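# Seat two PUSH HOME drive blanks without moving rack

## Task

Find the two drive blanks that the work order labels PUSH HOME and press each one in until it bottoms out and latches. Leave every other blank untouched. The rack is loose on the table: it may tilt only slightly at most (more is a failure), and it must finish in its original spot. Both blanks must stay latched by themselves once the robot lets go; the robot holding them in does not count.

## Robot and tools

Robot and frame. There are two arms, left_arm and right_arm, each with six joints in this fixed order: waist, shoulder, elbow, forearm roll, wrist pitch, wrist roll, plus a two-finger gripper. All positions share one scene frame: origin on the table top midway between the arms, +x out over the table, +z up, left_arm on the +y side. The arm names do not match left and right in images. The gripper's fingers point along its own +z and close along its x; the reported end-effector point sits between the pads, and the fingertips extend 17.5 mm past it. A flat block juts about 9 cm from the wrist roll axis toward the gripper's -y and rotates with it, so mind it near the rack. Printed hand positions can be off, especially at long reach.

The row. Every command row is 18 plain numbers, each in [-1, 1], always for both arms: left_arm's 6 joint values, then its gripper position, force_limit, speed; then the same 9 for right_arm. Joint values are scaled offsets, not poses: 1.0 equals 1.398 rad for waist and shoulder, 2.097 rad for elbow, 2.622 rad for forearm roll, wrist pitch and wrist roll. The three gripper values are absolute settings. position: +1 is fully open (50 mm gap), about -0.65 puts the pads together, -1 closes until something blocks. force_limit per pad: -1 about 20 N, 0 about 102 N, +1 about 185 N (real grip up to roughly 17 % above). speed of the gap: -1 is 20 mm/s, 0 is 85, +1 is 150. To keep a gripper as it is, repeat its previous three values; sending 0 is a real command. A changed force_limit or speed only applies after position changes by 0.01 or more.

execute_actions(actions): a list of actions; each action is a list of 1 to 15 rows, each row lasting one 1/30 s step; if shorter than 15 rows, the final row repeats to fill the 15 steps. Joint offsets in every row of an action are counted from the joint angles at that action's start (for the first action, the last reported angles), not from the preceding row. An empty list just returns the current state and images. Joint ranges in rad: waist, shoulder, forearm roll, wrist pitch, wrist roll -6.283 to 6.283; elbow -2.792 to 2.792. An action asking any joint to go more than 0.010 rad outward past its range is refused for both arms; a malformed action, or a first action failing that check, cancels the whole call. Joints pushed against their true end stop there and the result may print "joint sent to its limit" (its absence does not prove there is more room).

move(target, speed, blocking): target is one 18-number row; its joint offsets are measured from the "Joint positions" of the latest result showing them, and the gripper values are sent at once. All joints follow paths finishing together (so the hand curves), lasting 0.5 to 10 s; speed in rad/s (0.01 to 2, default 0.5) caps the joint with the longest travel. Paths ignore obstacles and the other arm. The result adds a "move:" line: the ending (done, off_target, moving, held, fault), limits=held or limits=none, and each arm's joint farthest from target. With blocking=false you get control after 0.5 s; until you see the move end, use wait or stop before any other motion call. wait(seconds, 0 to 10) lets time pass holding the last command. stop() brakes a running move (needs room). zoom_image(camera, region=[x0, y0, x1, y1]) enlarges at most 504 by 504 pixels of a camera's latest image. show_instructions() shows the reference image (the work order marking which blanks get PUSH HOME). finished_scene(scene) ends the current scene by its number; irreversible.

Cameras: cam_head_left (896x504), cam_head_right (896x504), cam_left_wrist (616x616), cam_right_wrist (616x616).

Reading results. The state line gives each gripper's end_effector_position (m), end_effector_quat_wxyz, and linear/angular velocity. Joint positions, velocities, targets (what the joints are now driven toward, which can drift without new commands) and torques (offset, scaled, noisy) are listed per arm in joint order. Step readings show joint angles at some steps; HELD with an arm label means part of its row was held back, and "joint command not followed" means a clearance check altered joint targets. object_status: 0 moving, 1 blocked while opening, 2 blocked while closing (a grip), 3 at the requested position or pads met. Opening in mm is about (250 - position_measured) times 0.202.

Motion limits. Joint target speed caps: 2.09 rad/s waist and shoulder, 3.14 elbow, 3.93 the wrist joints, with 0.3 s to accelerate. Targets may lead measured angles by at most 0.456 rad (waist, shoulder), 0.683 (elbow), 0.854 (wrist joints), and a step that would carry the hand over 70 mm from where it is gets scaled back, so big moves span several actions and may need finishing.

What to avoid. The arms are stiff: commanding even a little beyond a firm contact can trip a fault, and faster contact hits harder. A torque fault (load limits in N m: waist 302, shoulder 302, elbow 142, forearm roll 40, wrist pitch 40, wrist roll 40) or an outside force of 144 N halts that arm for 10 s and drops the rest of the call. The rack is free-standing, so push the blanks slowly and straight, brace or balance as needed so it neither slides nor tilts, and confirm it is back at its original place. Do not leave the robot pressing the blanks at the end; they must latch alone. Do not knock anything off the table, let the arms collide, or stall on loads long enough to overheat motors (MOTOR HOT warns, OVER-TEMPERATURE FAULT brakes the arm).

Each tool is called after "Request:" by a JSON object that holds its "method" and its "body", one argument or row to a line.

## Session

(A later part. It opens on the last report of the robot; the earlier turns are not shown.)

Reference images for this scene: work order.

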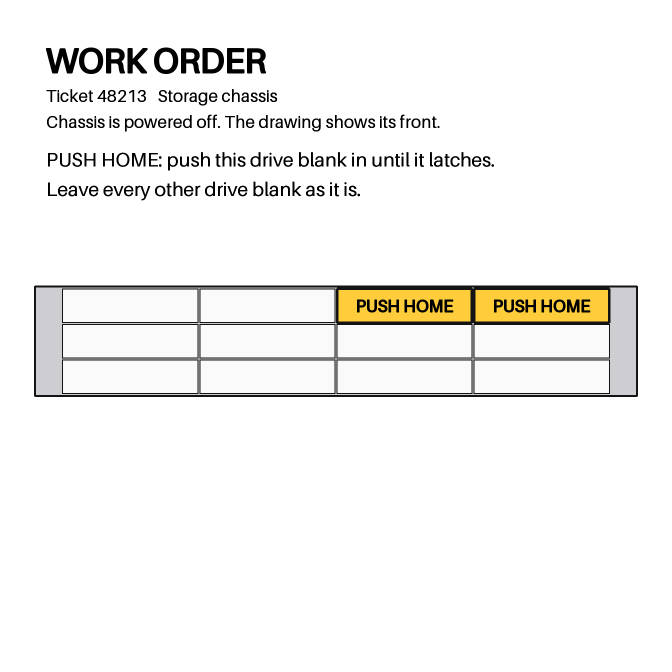

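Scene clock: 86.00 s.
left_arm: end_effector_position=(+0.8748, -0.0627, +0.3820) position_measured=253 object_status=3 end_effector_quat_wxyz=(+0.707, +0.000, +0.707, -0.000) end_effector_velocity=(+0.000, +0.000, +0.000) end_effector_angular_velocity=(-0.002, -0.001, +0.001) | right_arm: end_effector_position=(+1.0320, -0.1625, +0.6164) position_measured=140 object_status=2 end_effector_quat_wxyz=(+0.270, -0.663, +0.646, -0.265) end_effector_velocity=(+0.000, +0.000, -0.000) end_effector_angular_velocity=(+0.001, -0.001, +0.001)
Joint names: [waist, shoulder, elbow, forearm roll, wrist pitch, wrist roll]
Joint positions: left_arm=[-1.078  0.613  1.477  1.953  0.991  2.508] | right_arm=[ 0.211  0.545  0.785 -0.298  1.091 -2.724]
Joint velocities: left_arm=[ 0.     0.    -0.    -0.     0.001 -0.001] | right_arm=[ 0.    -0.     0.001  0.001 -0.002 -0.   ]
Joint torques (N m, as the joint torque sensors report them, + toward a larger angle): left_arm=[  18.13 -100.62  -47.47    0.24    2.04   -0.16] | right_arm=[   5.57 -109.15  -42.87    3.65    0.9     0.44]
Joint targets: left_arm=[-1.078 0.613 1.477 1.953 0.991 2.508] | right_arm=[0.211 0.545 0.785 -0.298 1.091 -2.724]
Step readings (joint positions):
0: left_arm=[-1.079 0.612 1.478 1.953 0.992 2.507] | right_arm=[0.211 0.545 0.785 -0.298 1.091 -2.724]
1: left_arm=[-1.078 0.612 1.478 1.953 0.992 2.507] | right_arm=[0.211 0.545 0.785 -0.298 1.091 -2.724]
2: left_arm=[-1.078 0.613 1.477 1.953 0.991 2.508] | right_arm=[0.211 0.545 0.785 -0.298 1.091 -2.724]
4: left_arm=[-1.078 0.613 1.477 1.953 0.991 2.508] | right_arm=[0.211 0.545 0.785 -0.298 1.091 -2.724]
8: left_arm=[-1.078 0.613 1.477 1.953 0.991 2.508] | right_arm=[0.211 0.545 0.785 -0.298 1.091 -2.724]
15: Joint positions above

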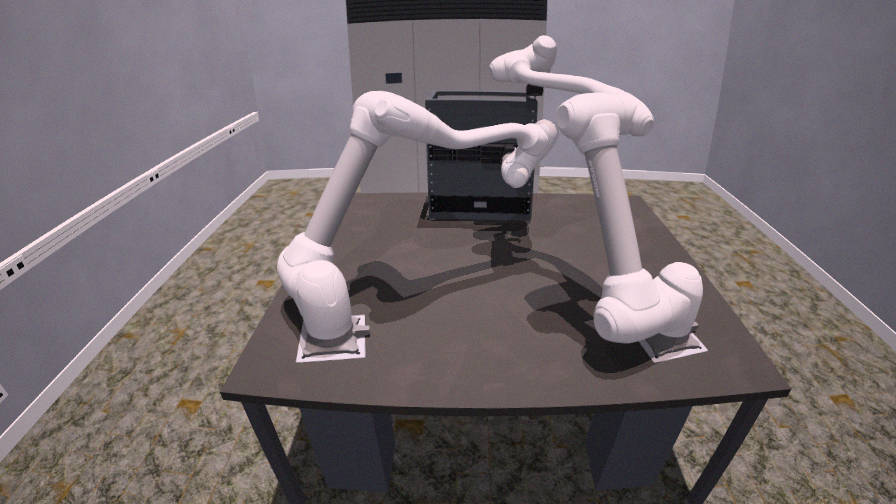

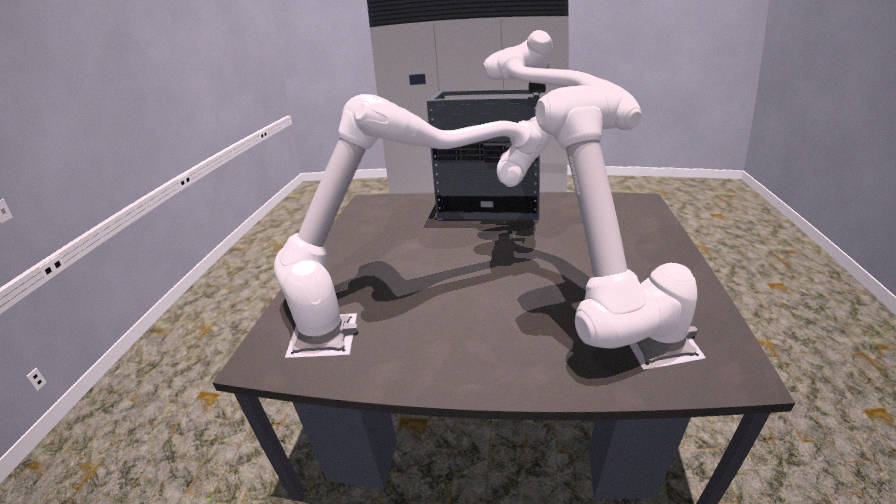

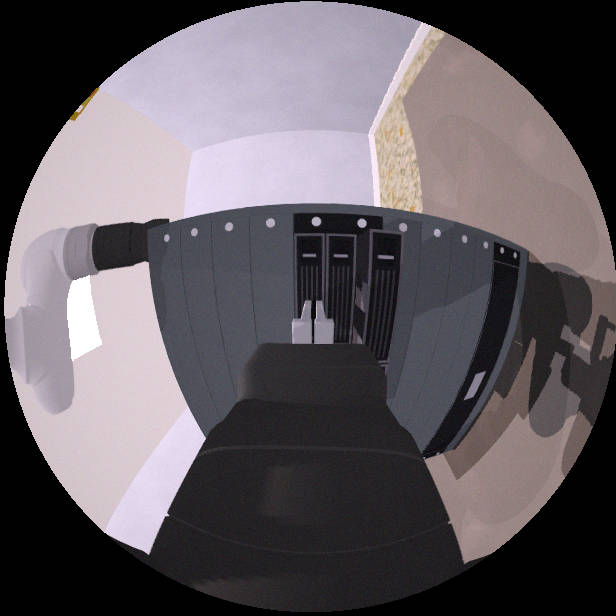

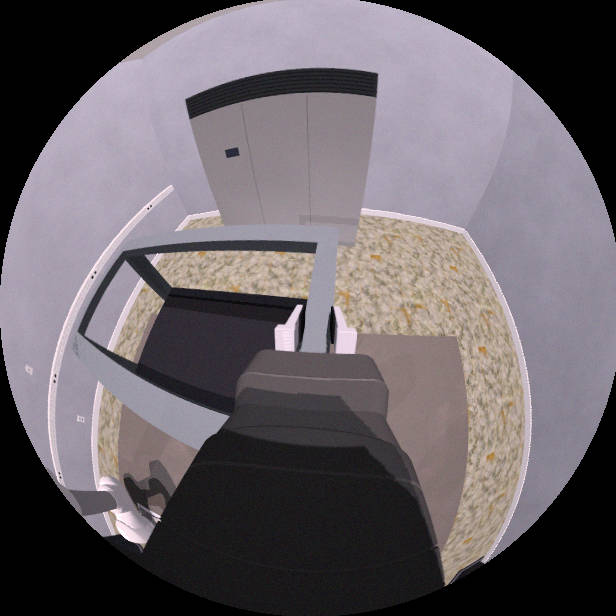

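Request:
{"method": "execute_actions", "body": {
  "actions": [
    [[0.0005,0.00038,-0.00042,0.0001,-0.00026,0.00007,-1,0,1, 0,0,0,0,0,0,-1,0.3,-0.8]]
  ]
}}

Scene clock: 87.10 s.
left_arm: end_effector_position=(+0.8754, -0.0627, +0.3820) position_measured=253 object_status=3 end_effector_quat_wxyz=(+0.707, +0.001, +0.707, -0.000) end_effector_velocity=(-0.000, +0.000, -0.000) end_effector_angular_velocity=(+0.001, +0.000, +0.000) | right_arm: end_effector_position=(+1.0320, -0.1625, +0.6164) position_measured=140 object_status=2 end_effector_quat_wxyz=(+0.270, -0.663, +0.646, -0.265) end_effector_velocity=(-0.000, +0.000, -0.001) end_effector_angular_velocity=(+0.001, +0.002, +0.000)
Joint names: [waist, shoulder, elbow, forearm roll, wrist pitch, wrist roll]
Joint positions: left_arm=[-1.077  0.614  1.476  1.954  0.99   2.508] | right_arm=[ 0.211  0.545  0.785 -0.298  1.091 -2.724]
Joint velocities: left_arm=[-0. -0.  0. -0.  0.  0.] | right_arm=[-0.     0.     0.     0.001  0.001 -0.   ]
Joint torques (N m, as the joint torque sensors report them, + toward a larger angle): left_arm=[ 37.73 -89.94 -55.93   0.72   0.15  -0.03] | right_arm=[   8.66 -115.2   -42.13    4.57    3.08    0.71]
Joint targets: left_arm=[-1.077 0.614 1.476 1.954 0.990 2.508] | right_arm=[0.211 0.545 0.785 -0.298 1.091 -2.724]
Step readings (joint positions):
0: left_arm=[-1.078 0.613 1.477 1.953 0.991 2.508] | right_arm=[0.211 0.545 0.785 -0.298 1.091 -2.724]
1: left_arm=[-1.077 0.613 1.477 1.953 0.991 2.508] | right_arm=[0.211 0.545 0.785 -0.298 1.091 -2.724]
2: left_arm=[-1.077 0.613 1.476 1.954 0.990 2.508] | right_arm=[0.211 0.545 0.785 -0.298 1.091 -2.724]
4: left_arm=[-1.077 0.613 1.476 1.954 0.990 2.508] | right_arm=[0.211 0.545 0.785 -0.298 1.091 -2.724]
8: left_arm=[-1.077 0.614 1.476 1.954 0.990 2.508] | right_arm=[0.211 0.545 0.785 -0.298 1.091 -2.724]
15: Joint positions above

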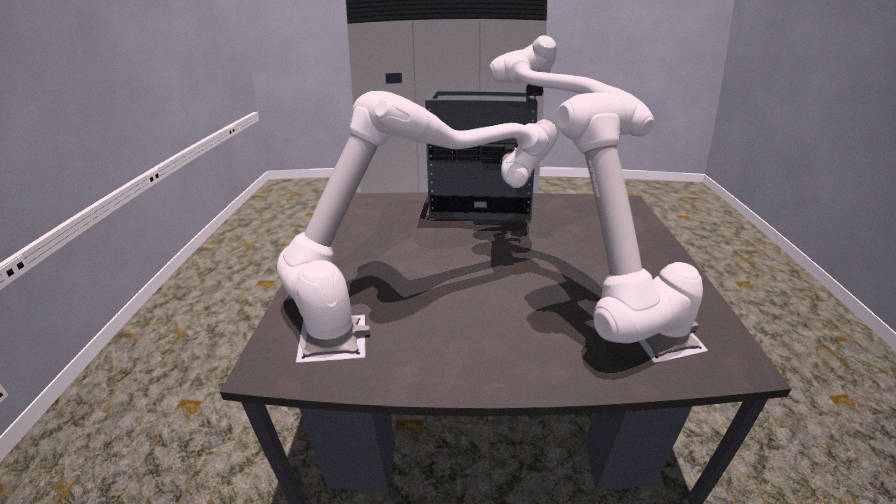

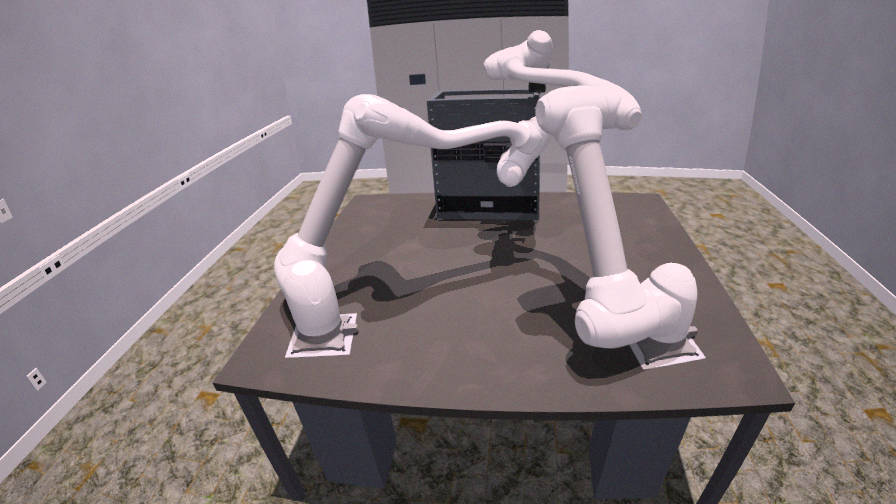

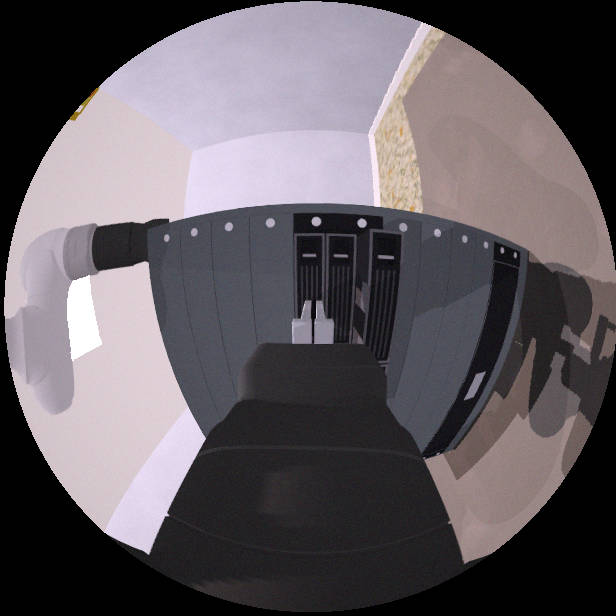

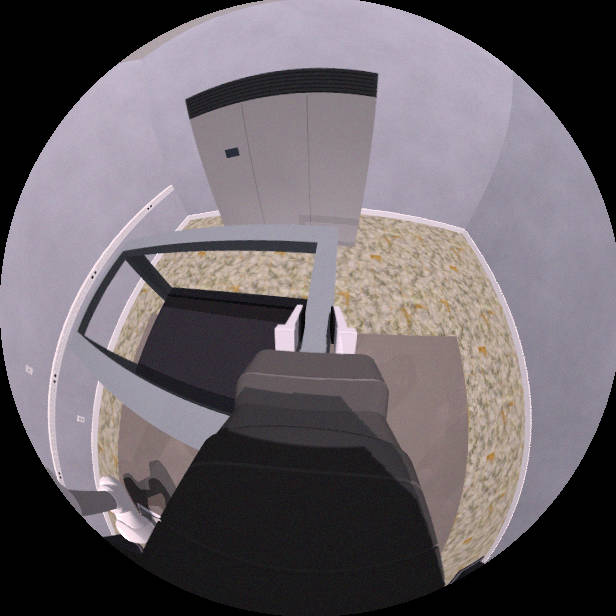

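Request:
{"method": "move", "body": {
  "target": [-0.037,-0.028,0.0315,-0.008,0.0195,-0.0045,-1,0,1, 0,0,0,0,0,0,-1,0.3,-0.8],
  "speed": 0.1
}}

Scene clock: 90.03 s.
left_arm: end_effector_position=(+0.8256, -0.0683, +0.3825) position_measured=253 object_status=3 end_effector_quat_wxyz=(+0.707, +0.000, +0.707, -0.001) end_effector_velocity=(+0.000, +0.000, -0.001) end_effector_angular_velocity=(+0.000, +0.001, -0.000) | right_arm: end_effector_position=(+1.0320, -0.1625, +0.6164) position_measured=140 object_status=2 end_effector_quat_wxyz=(+0.270, -0.663, +0.646, -0.265) end_effector_velocity=(+0.000, +0.000, +0.001) end_effector_angular_velocity=(+0.001, -0.002, -0.000)
Joint names: [waist, shoulder, elbow, forearm roll, wrist pitch, wrist roll]
Joint positions: left_arm=[-1.129  0.574  1.542  1.933  1.041  2.496] | right_arm=[ 0.211  0.545  0.785 -0.298  1.091 -2.724]
Joint velocities: left_arm=[ 0.     0.001  0.001 -0.    -0.001 -0.001] | right_arm=[ 0.    -0.    -0.001  0.    -0.     0.001]
Joint torques (N m, as the joint torque sensors report them, + toward a larger angle): left_arm=[   0.94 -102.45  -41.92    0.61    2.1     0.01] | right_arm=[   5.07 -104.04  -43.67    3.01    0.08    0.56]
Joint targets: left_arm=[-1.129 0.574 1.542 1.933 1.041 2.496] | right_arm=[0.211 0.545 0.785 -0.298 1.091 -2.724]
move: done; limits=none; left_arm: farthest joint: the waist, 0.000 radians from its target (0.052 radians at the start); right_arm: farthest joint: the waist, 0.000 radians from its target (0.000 radians at the start)

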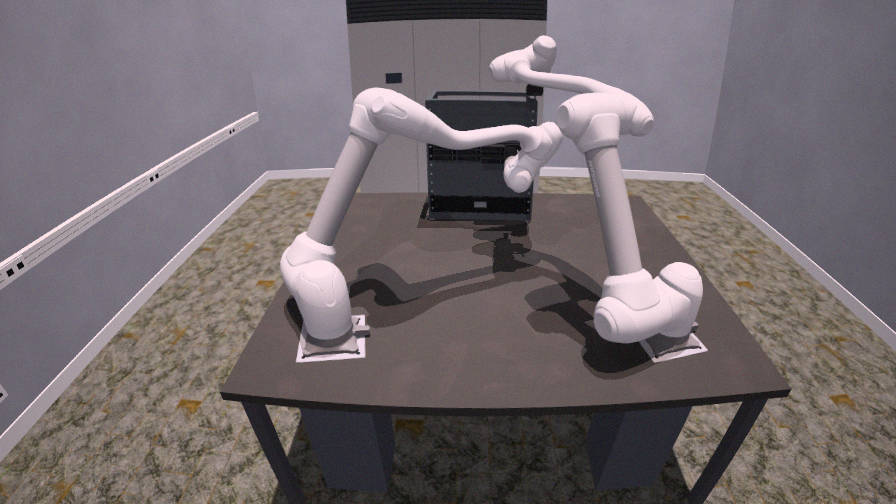

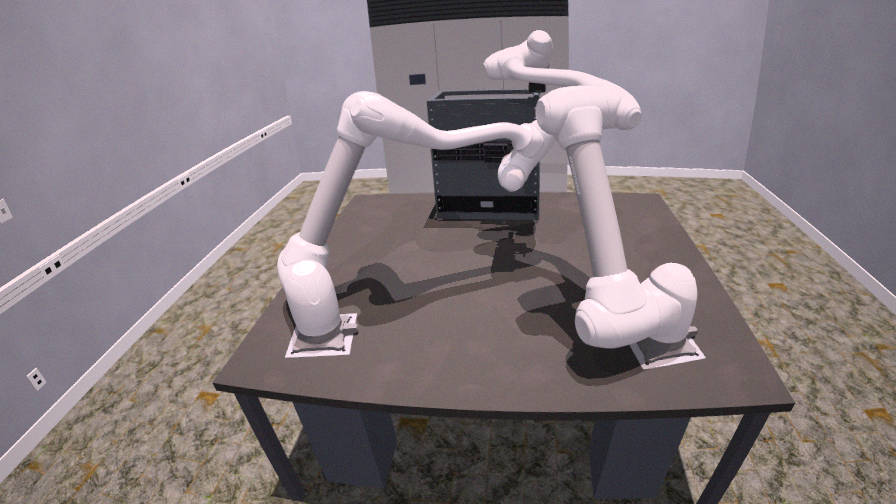

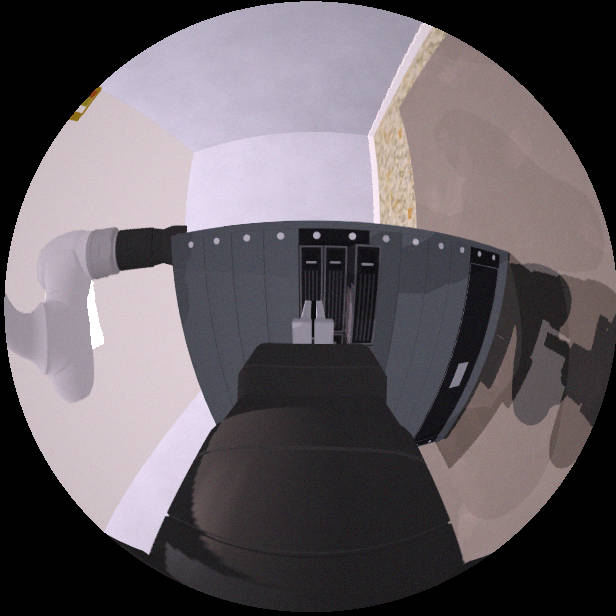

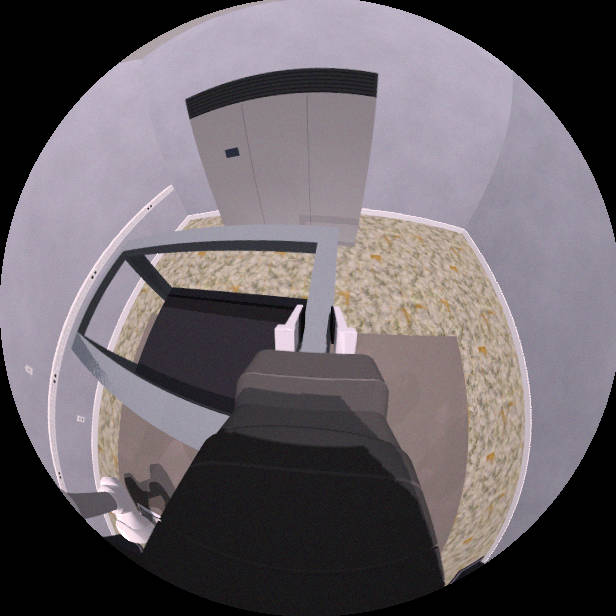

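Request:
{"method": "move", "body": {
  "target": [0.0036,-0.0465,0.0544,0.0114,0.0053,-0.0214,-1,0,1, 0,0,0,0,0,0,-1,0.3,-0.8],
  "speed": 0.2
}}

Request:
{"method": "move", "body": {
  "target": [0.0311,-0.0376,0.0397,0.0185,-0.007,-0.0183,-1,0,1, 0,0,0,0,0,0,-1,0.3,-0.8],
  "speed": 0.2
}}

Request:
{"method": "zoom_image", "body": {
  "camera": "cam_left_wrist",
  "region": [230,180,430,380]
}}

Scene clock: 93.43 s.
left_arm: end_effector_position=(+0.7995, -0.0261, +0.3802) position_measured=253 object_status=3 end_effector_quat_wxyz=(+0.707, -0.001, +0.708, -0.001) end_effector_velocity=(-0.000, -0.000, -0.000) end_effector_angular_velocity=(-0.002, +0.000, -0.001) | right_arm: end_effector_position=(+1.0320, -0.1625, +0.6164) position_measured=140 object_status=2 end_effector_quat_wxyz=(+0.270, -0.663, +0.646, -0.265) end_effector_velocity=(+0.000, -0.000, +0.000) end_effector_angular_velocity=(-0.000, -0.001, -0.000)
Joint names: [waist, shoulder, elbow, forearm roll, wrist pitch, wrist roll]
Joint positions: left_arm=[-1.124  0.509  1.656  1.963  1.055  2.44 ] | right_arm=[ 0.211  0.545  0.785 -0.298  1.091 -2.724]
Joint velocities: left_arm=[-0.    -0.     0.    -0.    -0.    -0.002] | right_arm=[ 0.    -0.    -0.    -0.001 -0.    -0.   ]
Joint torques (N m, as the joint torque sensors report them, + toward a larger angle): left_arm=[  0.65 -96.62 -40.88   0.49   2.19  -0.25] | right_arm=[   3.92 -105.07  -43.5     3.33    0.1     0.59]
Joint targets: left_arm=[-1.124 0.509 1.656 1.963 1.055 2.440] | right_arm=[0.211 0.545 0.785 -0.298 1.091 -2.724]
move: done; limits=none; left_arm: farthest joint: the waist, 0.000 radians from its target (0.005 radians at the start); right_arm: farthest joint: the waist, 0.000 radians from its target (0.000 radians at the start)

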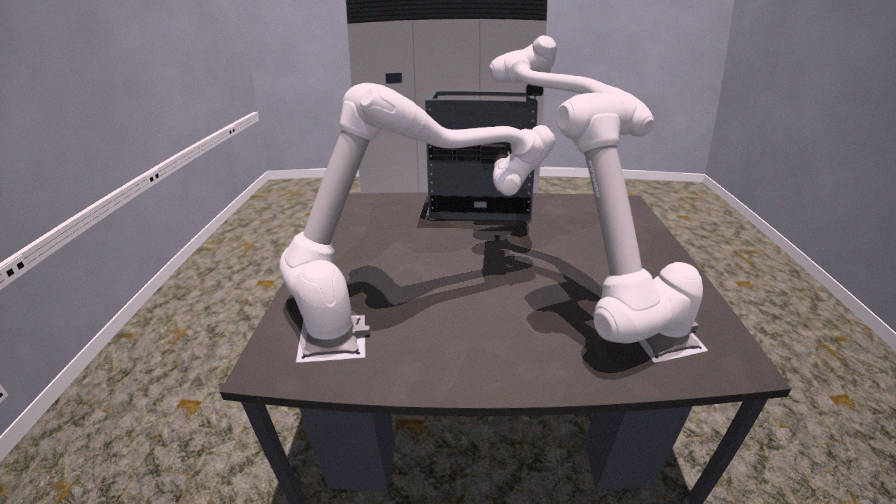

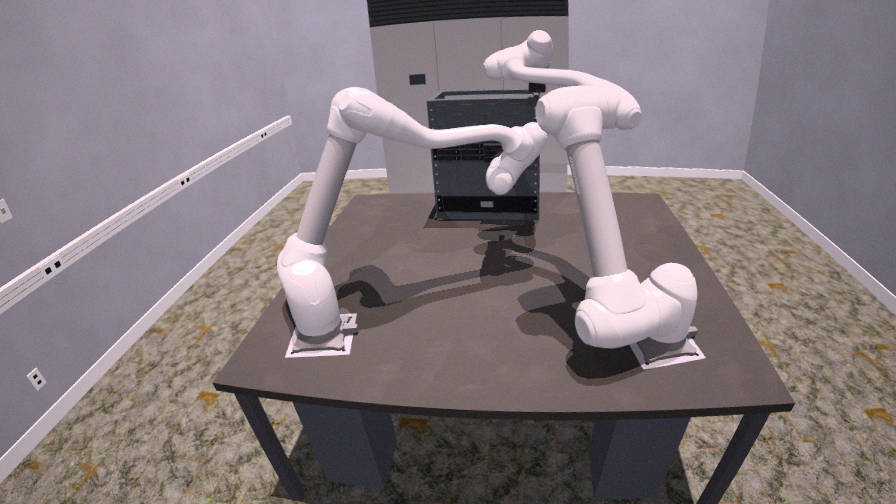

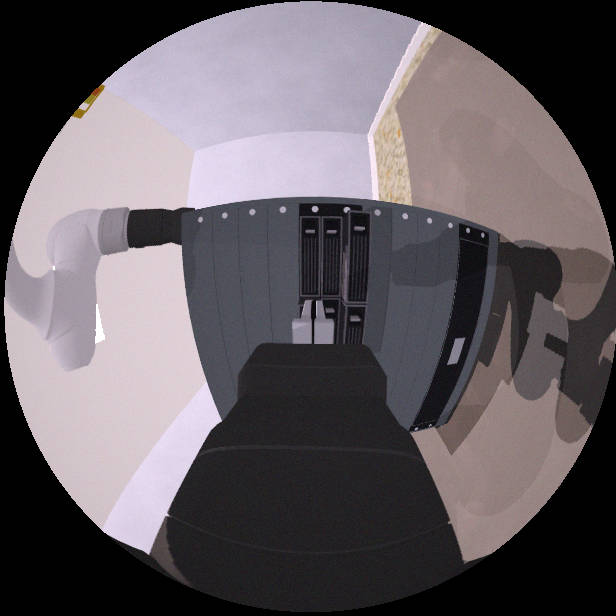

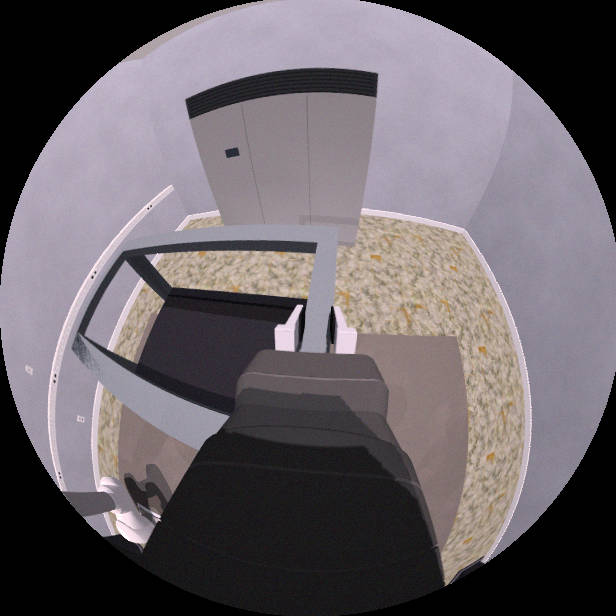

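Scene clock: 94.17 s.
left_arm: end_effector_position=(+0.8007, +0.0261, +0.3814) position_measured=253 object_status=3 end_effector_quat_wxyz=(+0.707, -0.001, +0.707, -0.000) end_effector_velocity=(-0.000, +0.000, -0.000) end_effector_angular_velocity=(+0.001, -0.000, +0.001) | right_arm: end_effector_position=(+1.0320, -0.1625, +0.6164) position_measured=140 object_status=2 end_effector_quat_wxyz=(+0.270, -0.663, +0.646, -0.265) end_effector_velocity=(-0.000, -0.000, -0.000) end_effector_angular_velocity=(-0.000, +0.000, -0.000)
Joint names: [waist, shoulder, elbow, forearm roll, wrist pitch, wrist roll]
Joint positions: left_arm=[-1.08   0.457  1.739  2.011  1.037  2.392] | right_arm=[ 0.211  0.545  0.785 -0.298  1.091 -2.724]
Joint velocities: left_arm=[-0.    -0.     0.001  0.     0.001 -0.   ] | right_arm=[ 0. -0.  0. -0.  0.  0.]
Joint torques (N m, as the joint torque sensors report them, + toward a larger angle): left_arm=[  0.68 -90.21 -39.79  -0.05   2.4   -0.26] | right_arm=[   2.95 -105.61  -43.85    3.     -0.29    0.56]
Joint targets: left_arm=[-1.080 0.457 1.739 2.011 1.037 2.392] | right_arm=[0.211 0.545 0.785 -0.298 1.091 -2.724]
move: done; limits=none; left_arm: farthest joint: the waist, 0.000 radians from its target (0.043 radians at the start); right_arm: farthest joint: the waist, 0.000 radians from its target (0.000 radians at the start)

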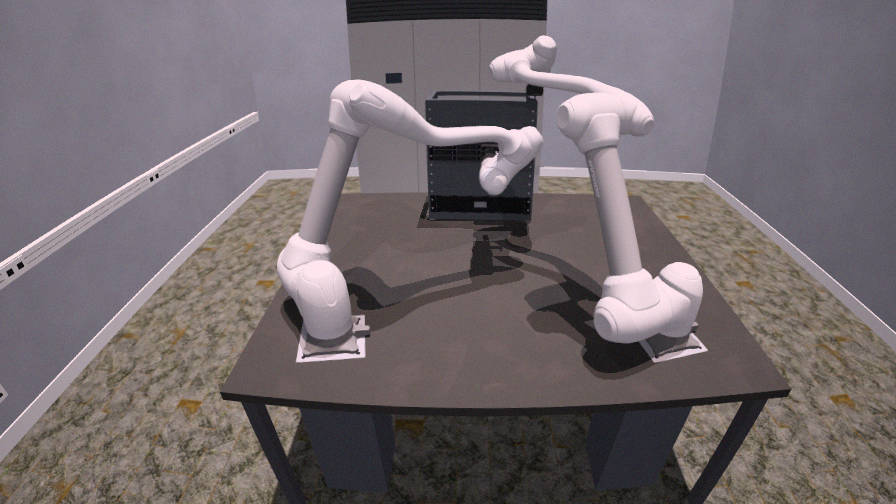

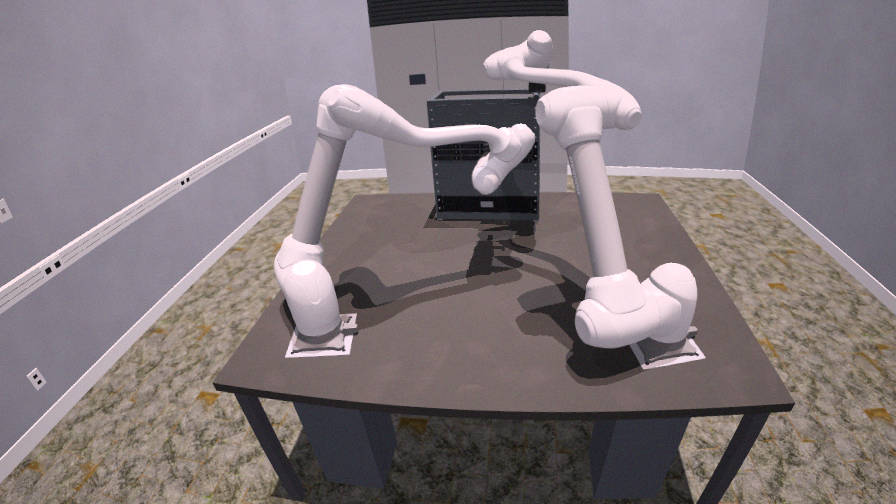

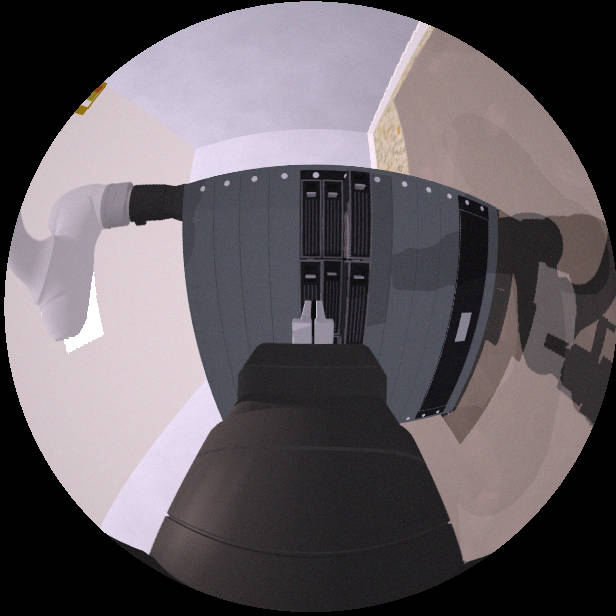

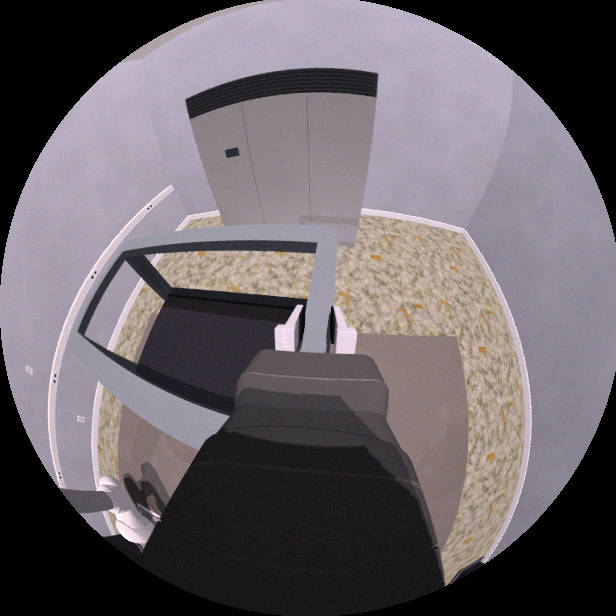

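Region (230, 180, 430, 380) of cam_left_wrist's 616x616 image, scaled by 2.520, with more detail than that image has.

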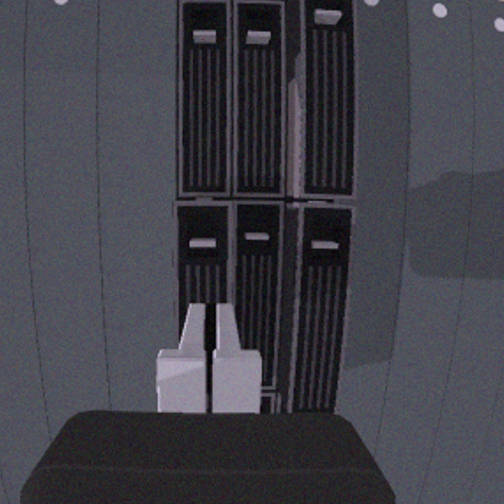

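Request:
{"method": "move", "body": {
  "target": [0.042,0.0384,-0.0426,0.0096,-0.024,0.0072,-1,0,1,0,0,0,0,0,0,-1,0.3,-0.8],
  "speed": 0.03
}}

Scene clock: 104.03 s.
left_arm: end_effector_position=(+0.8592, +0.0246, +0.3811) position_measured=253 object_status=3 end_effector_quat_wxyz=(+0.706, +0.002, +0.709, +0.001) end_effector_velocity=(+0.000, -0.000, +0.001) end_effector_angular_velocity=(-0.003, -0.001, +0.001) | right_arm: end_effector_position=(+1.0320, -0.1625, +0.6164) position_measured=140 object_status=2 end_effector_quat_wxyz=(+0.270, -0.663, +0.646, -0.265) end_effector_velocity=(-0.000, -0.000, -0.000) end_effector_angular_velocity=(-0.000, +0.000, -0.001)
Joint names: [waist, shoulder, elbow, forearm roll, wrist pitch, wrist roll]
Joint positions: left_arm=[-1.021  0.511  1.65   2.036  0.974  2.411] | right_arm=[ 0.211  0.545  0.785 -0.298  1.091 -2.724]
Joint velocities: left_arm=[ 0.    -0.    -0.001 -0.     0.001 -0.001] | right_arm=[ 0.    -0.     0.    -0.001  0.     0.001]
Joint torques (N m, as the joint torque sensors report them, + toward a larger angle): left_arm=[  8.16 -93.96 -41.42  -0.5    3.13  -0.11] | right_arm=[   5.03 -104.69  -43.39    3.27    0.3     0.33]
Joint targets: left_arm=[-1.021 0.511 1.650 2.036 0.974 2.411] | right_arm=[0.211 0.545 0.785 -0.298 1.091 -2.724]
move: done; limits=none; left_arm: farthest joint: the waist, 0.000 radians from its target (0.059 radians at the start); right_arm: farthest joint: the waist, 0.000 radians from its target (0.000 radians at the start)

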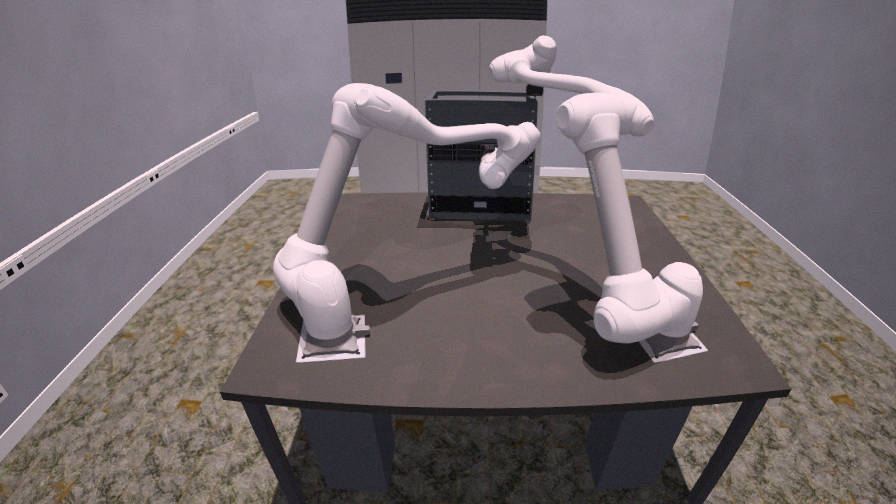

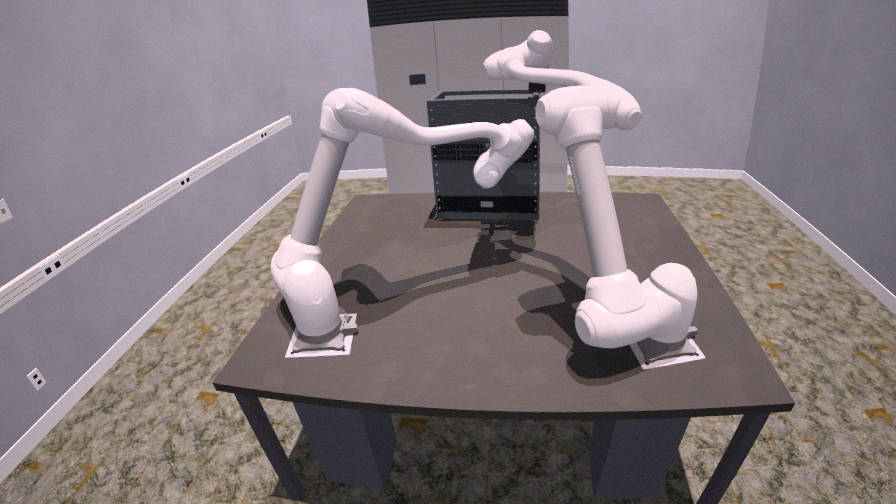

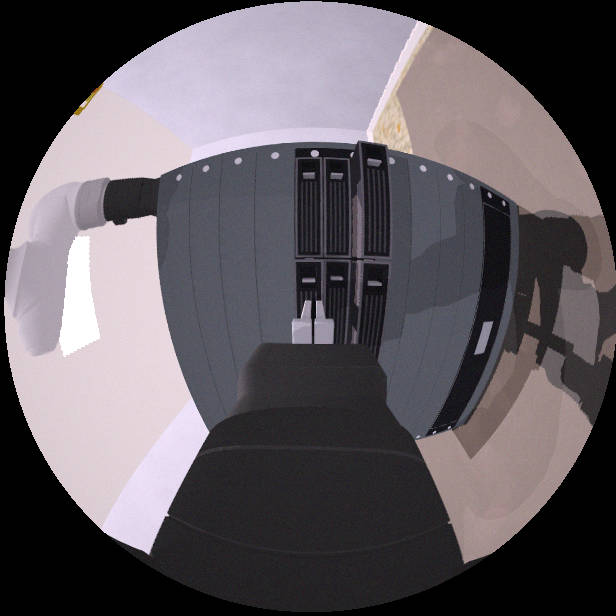

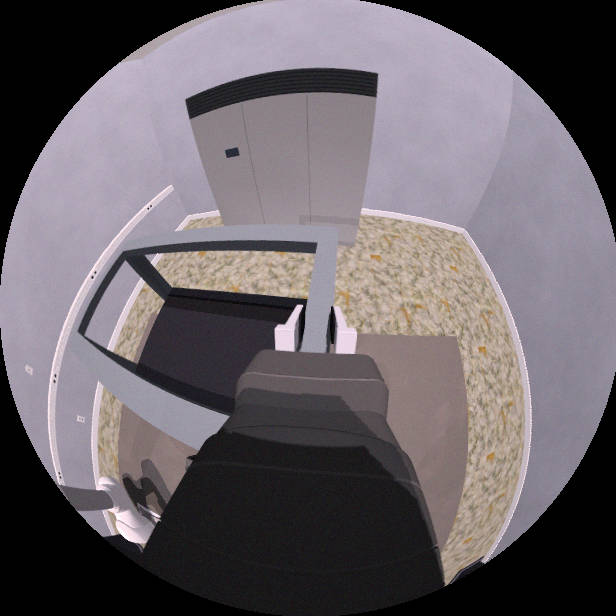

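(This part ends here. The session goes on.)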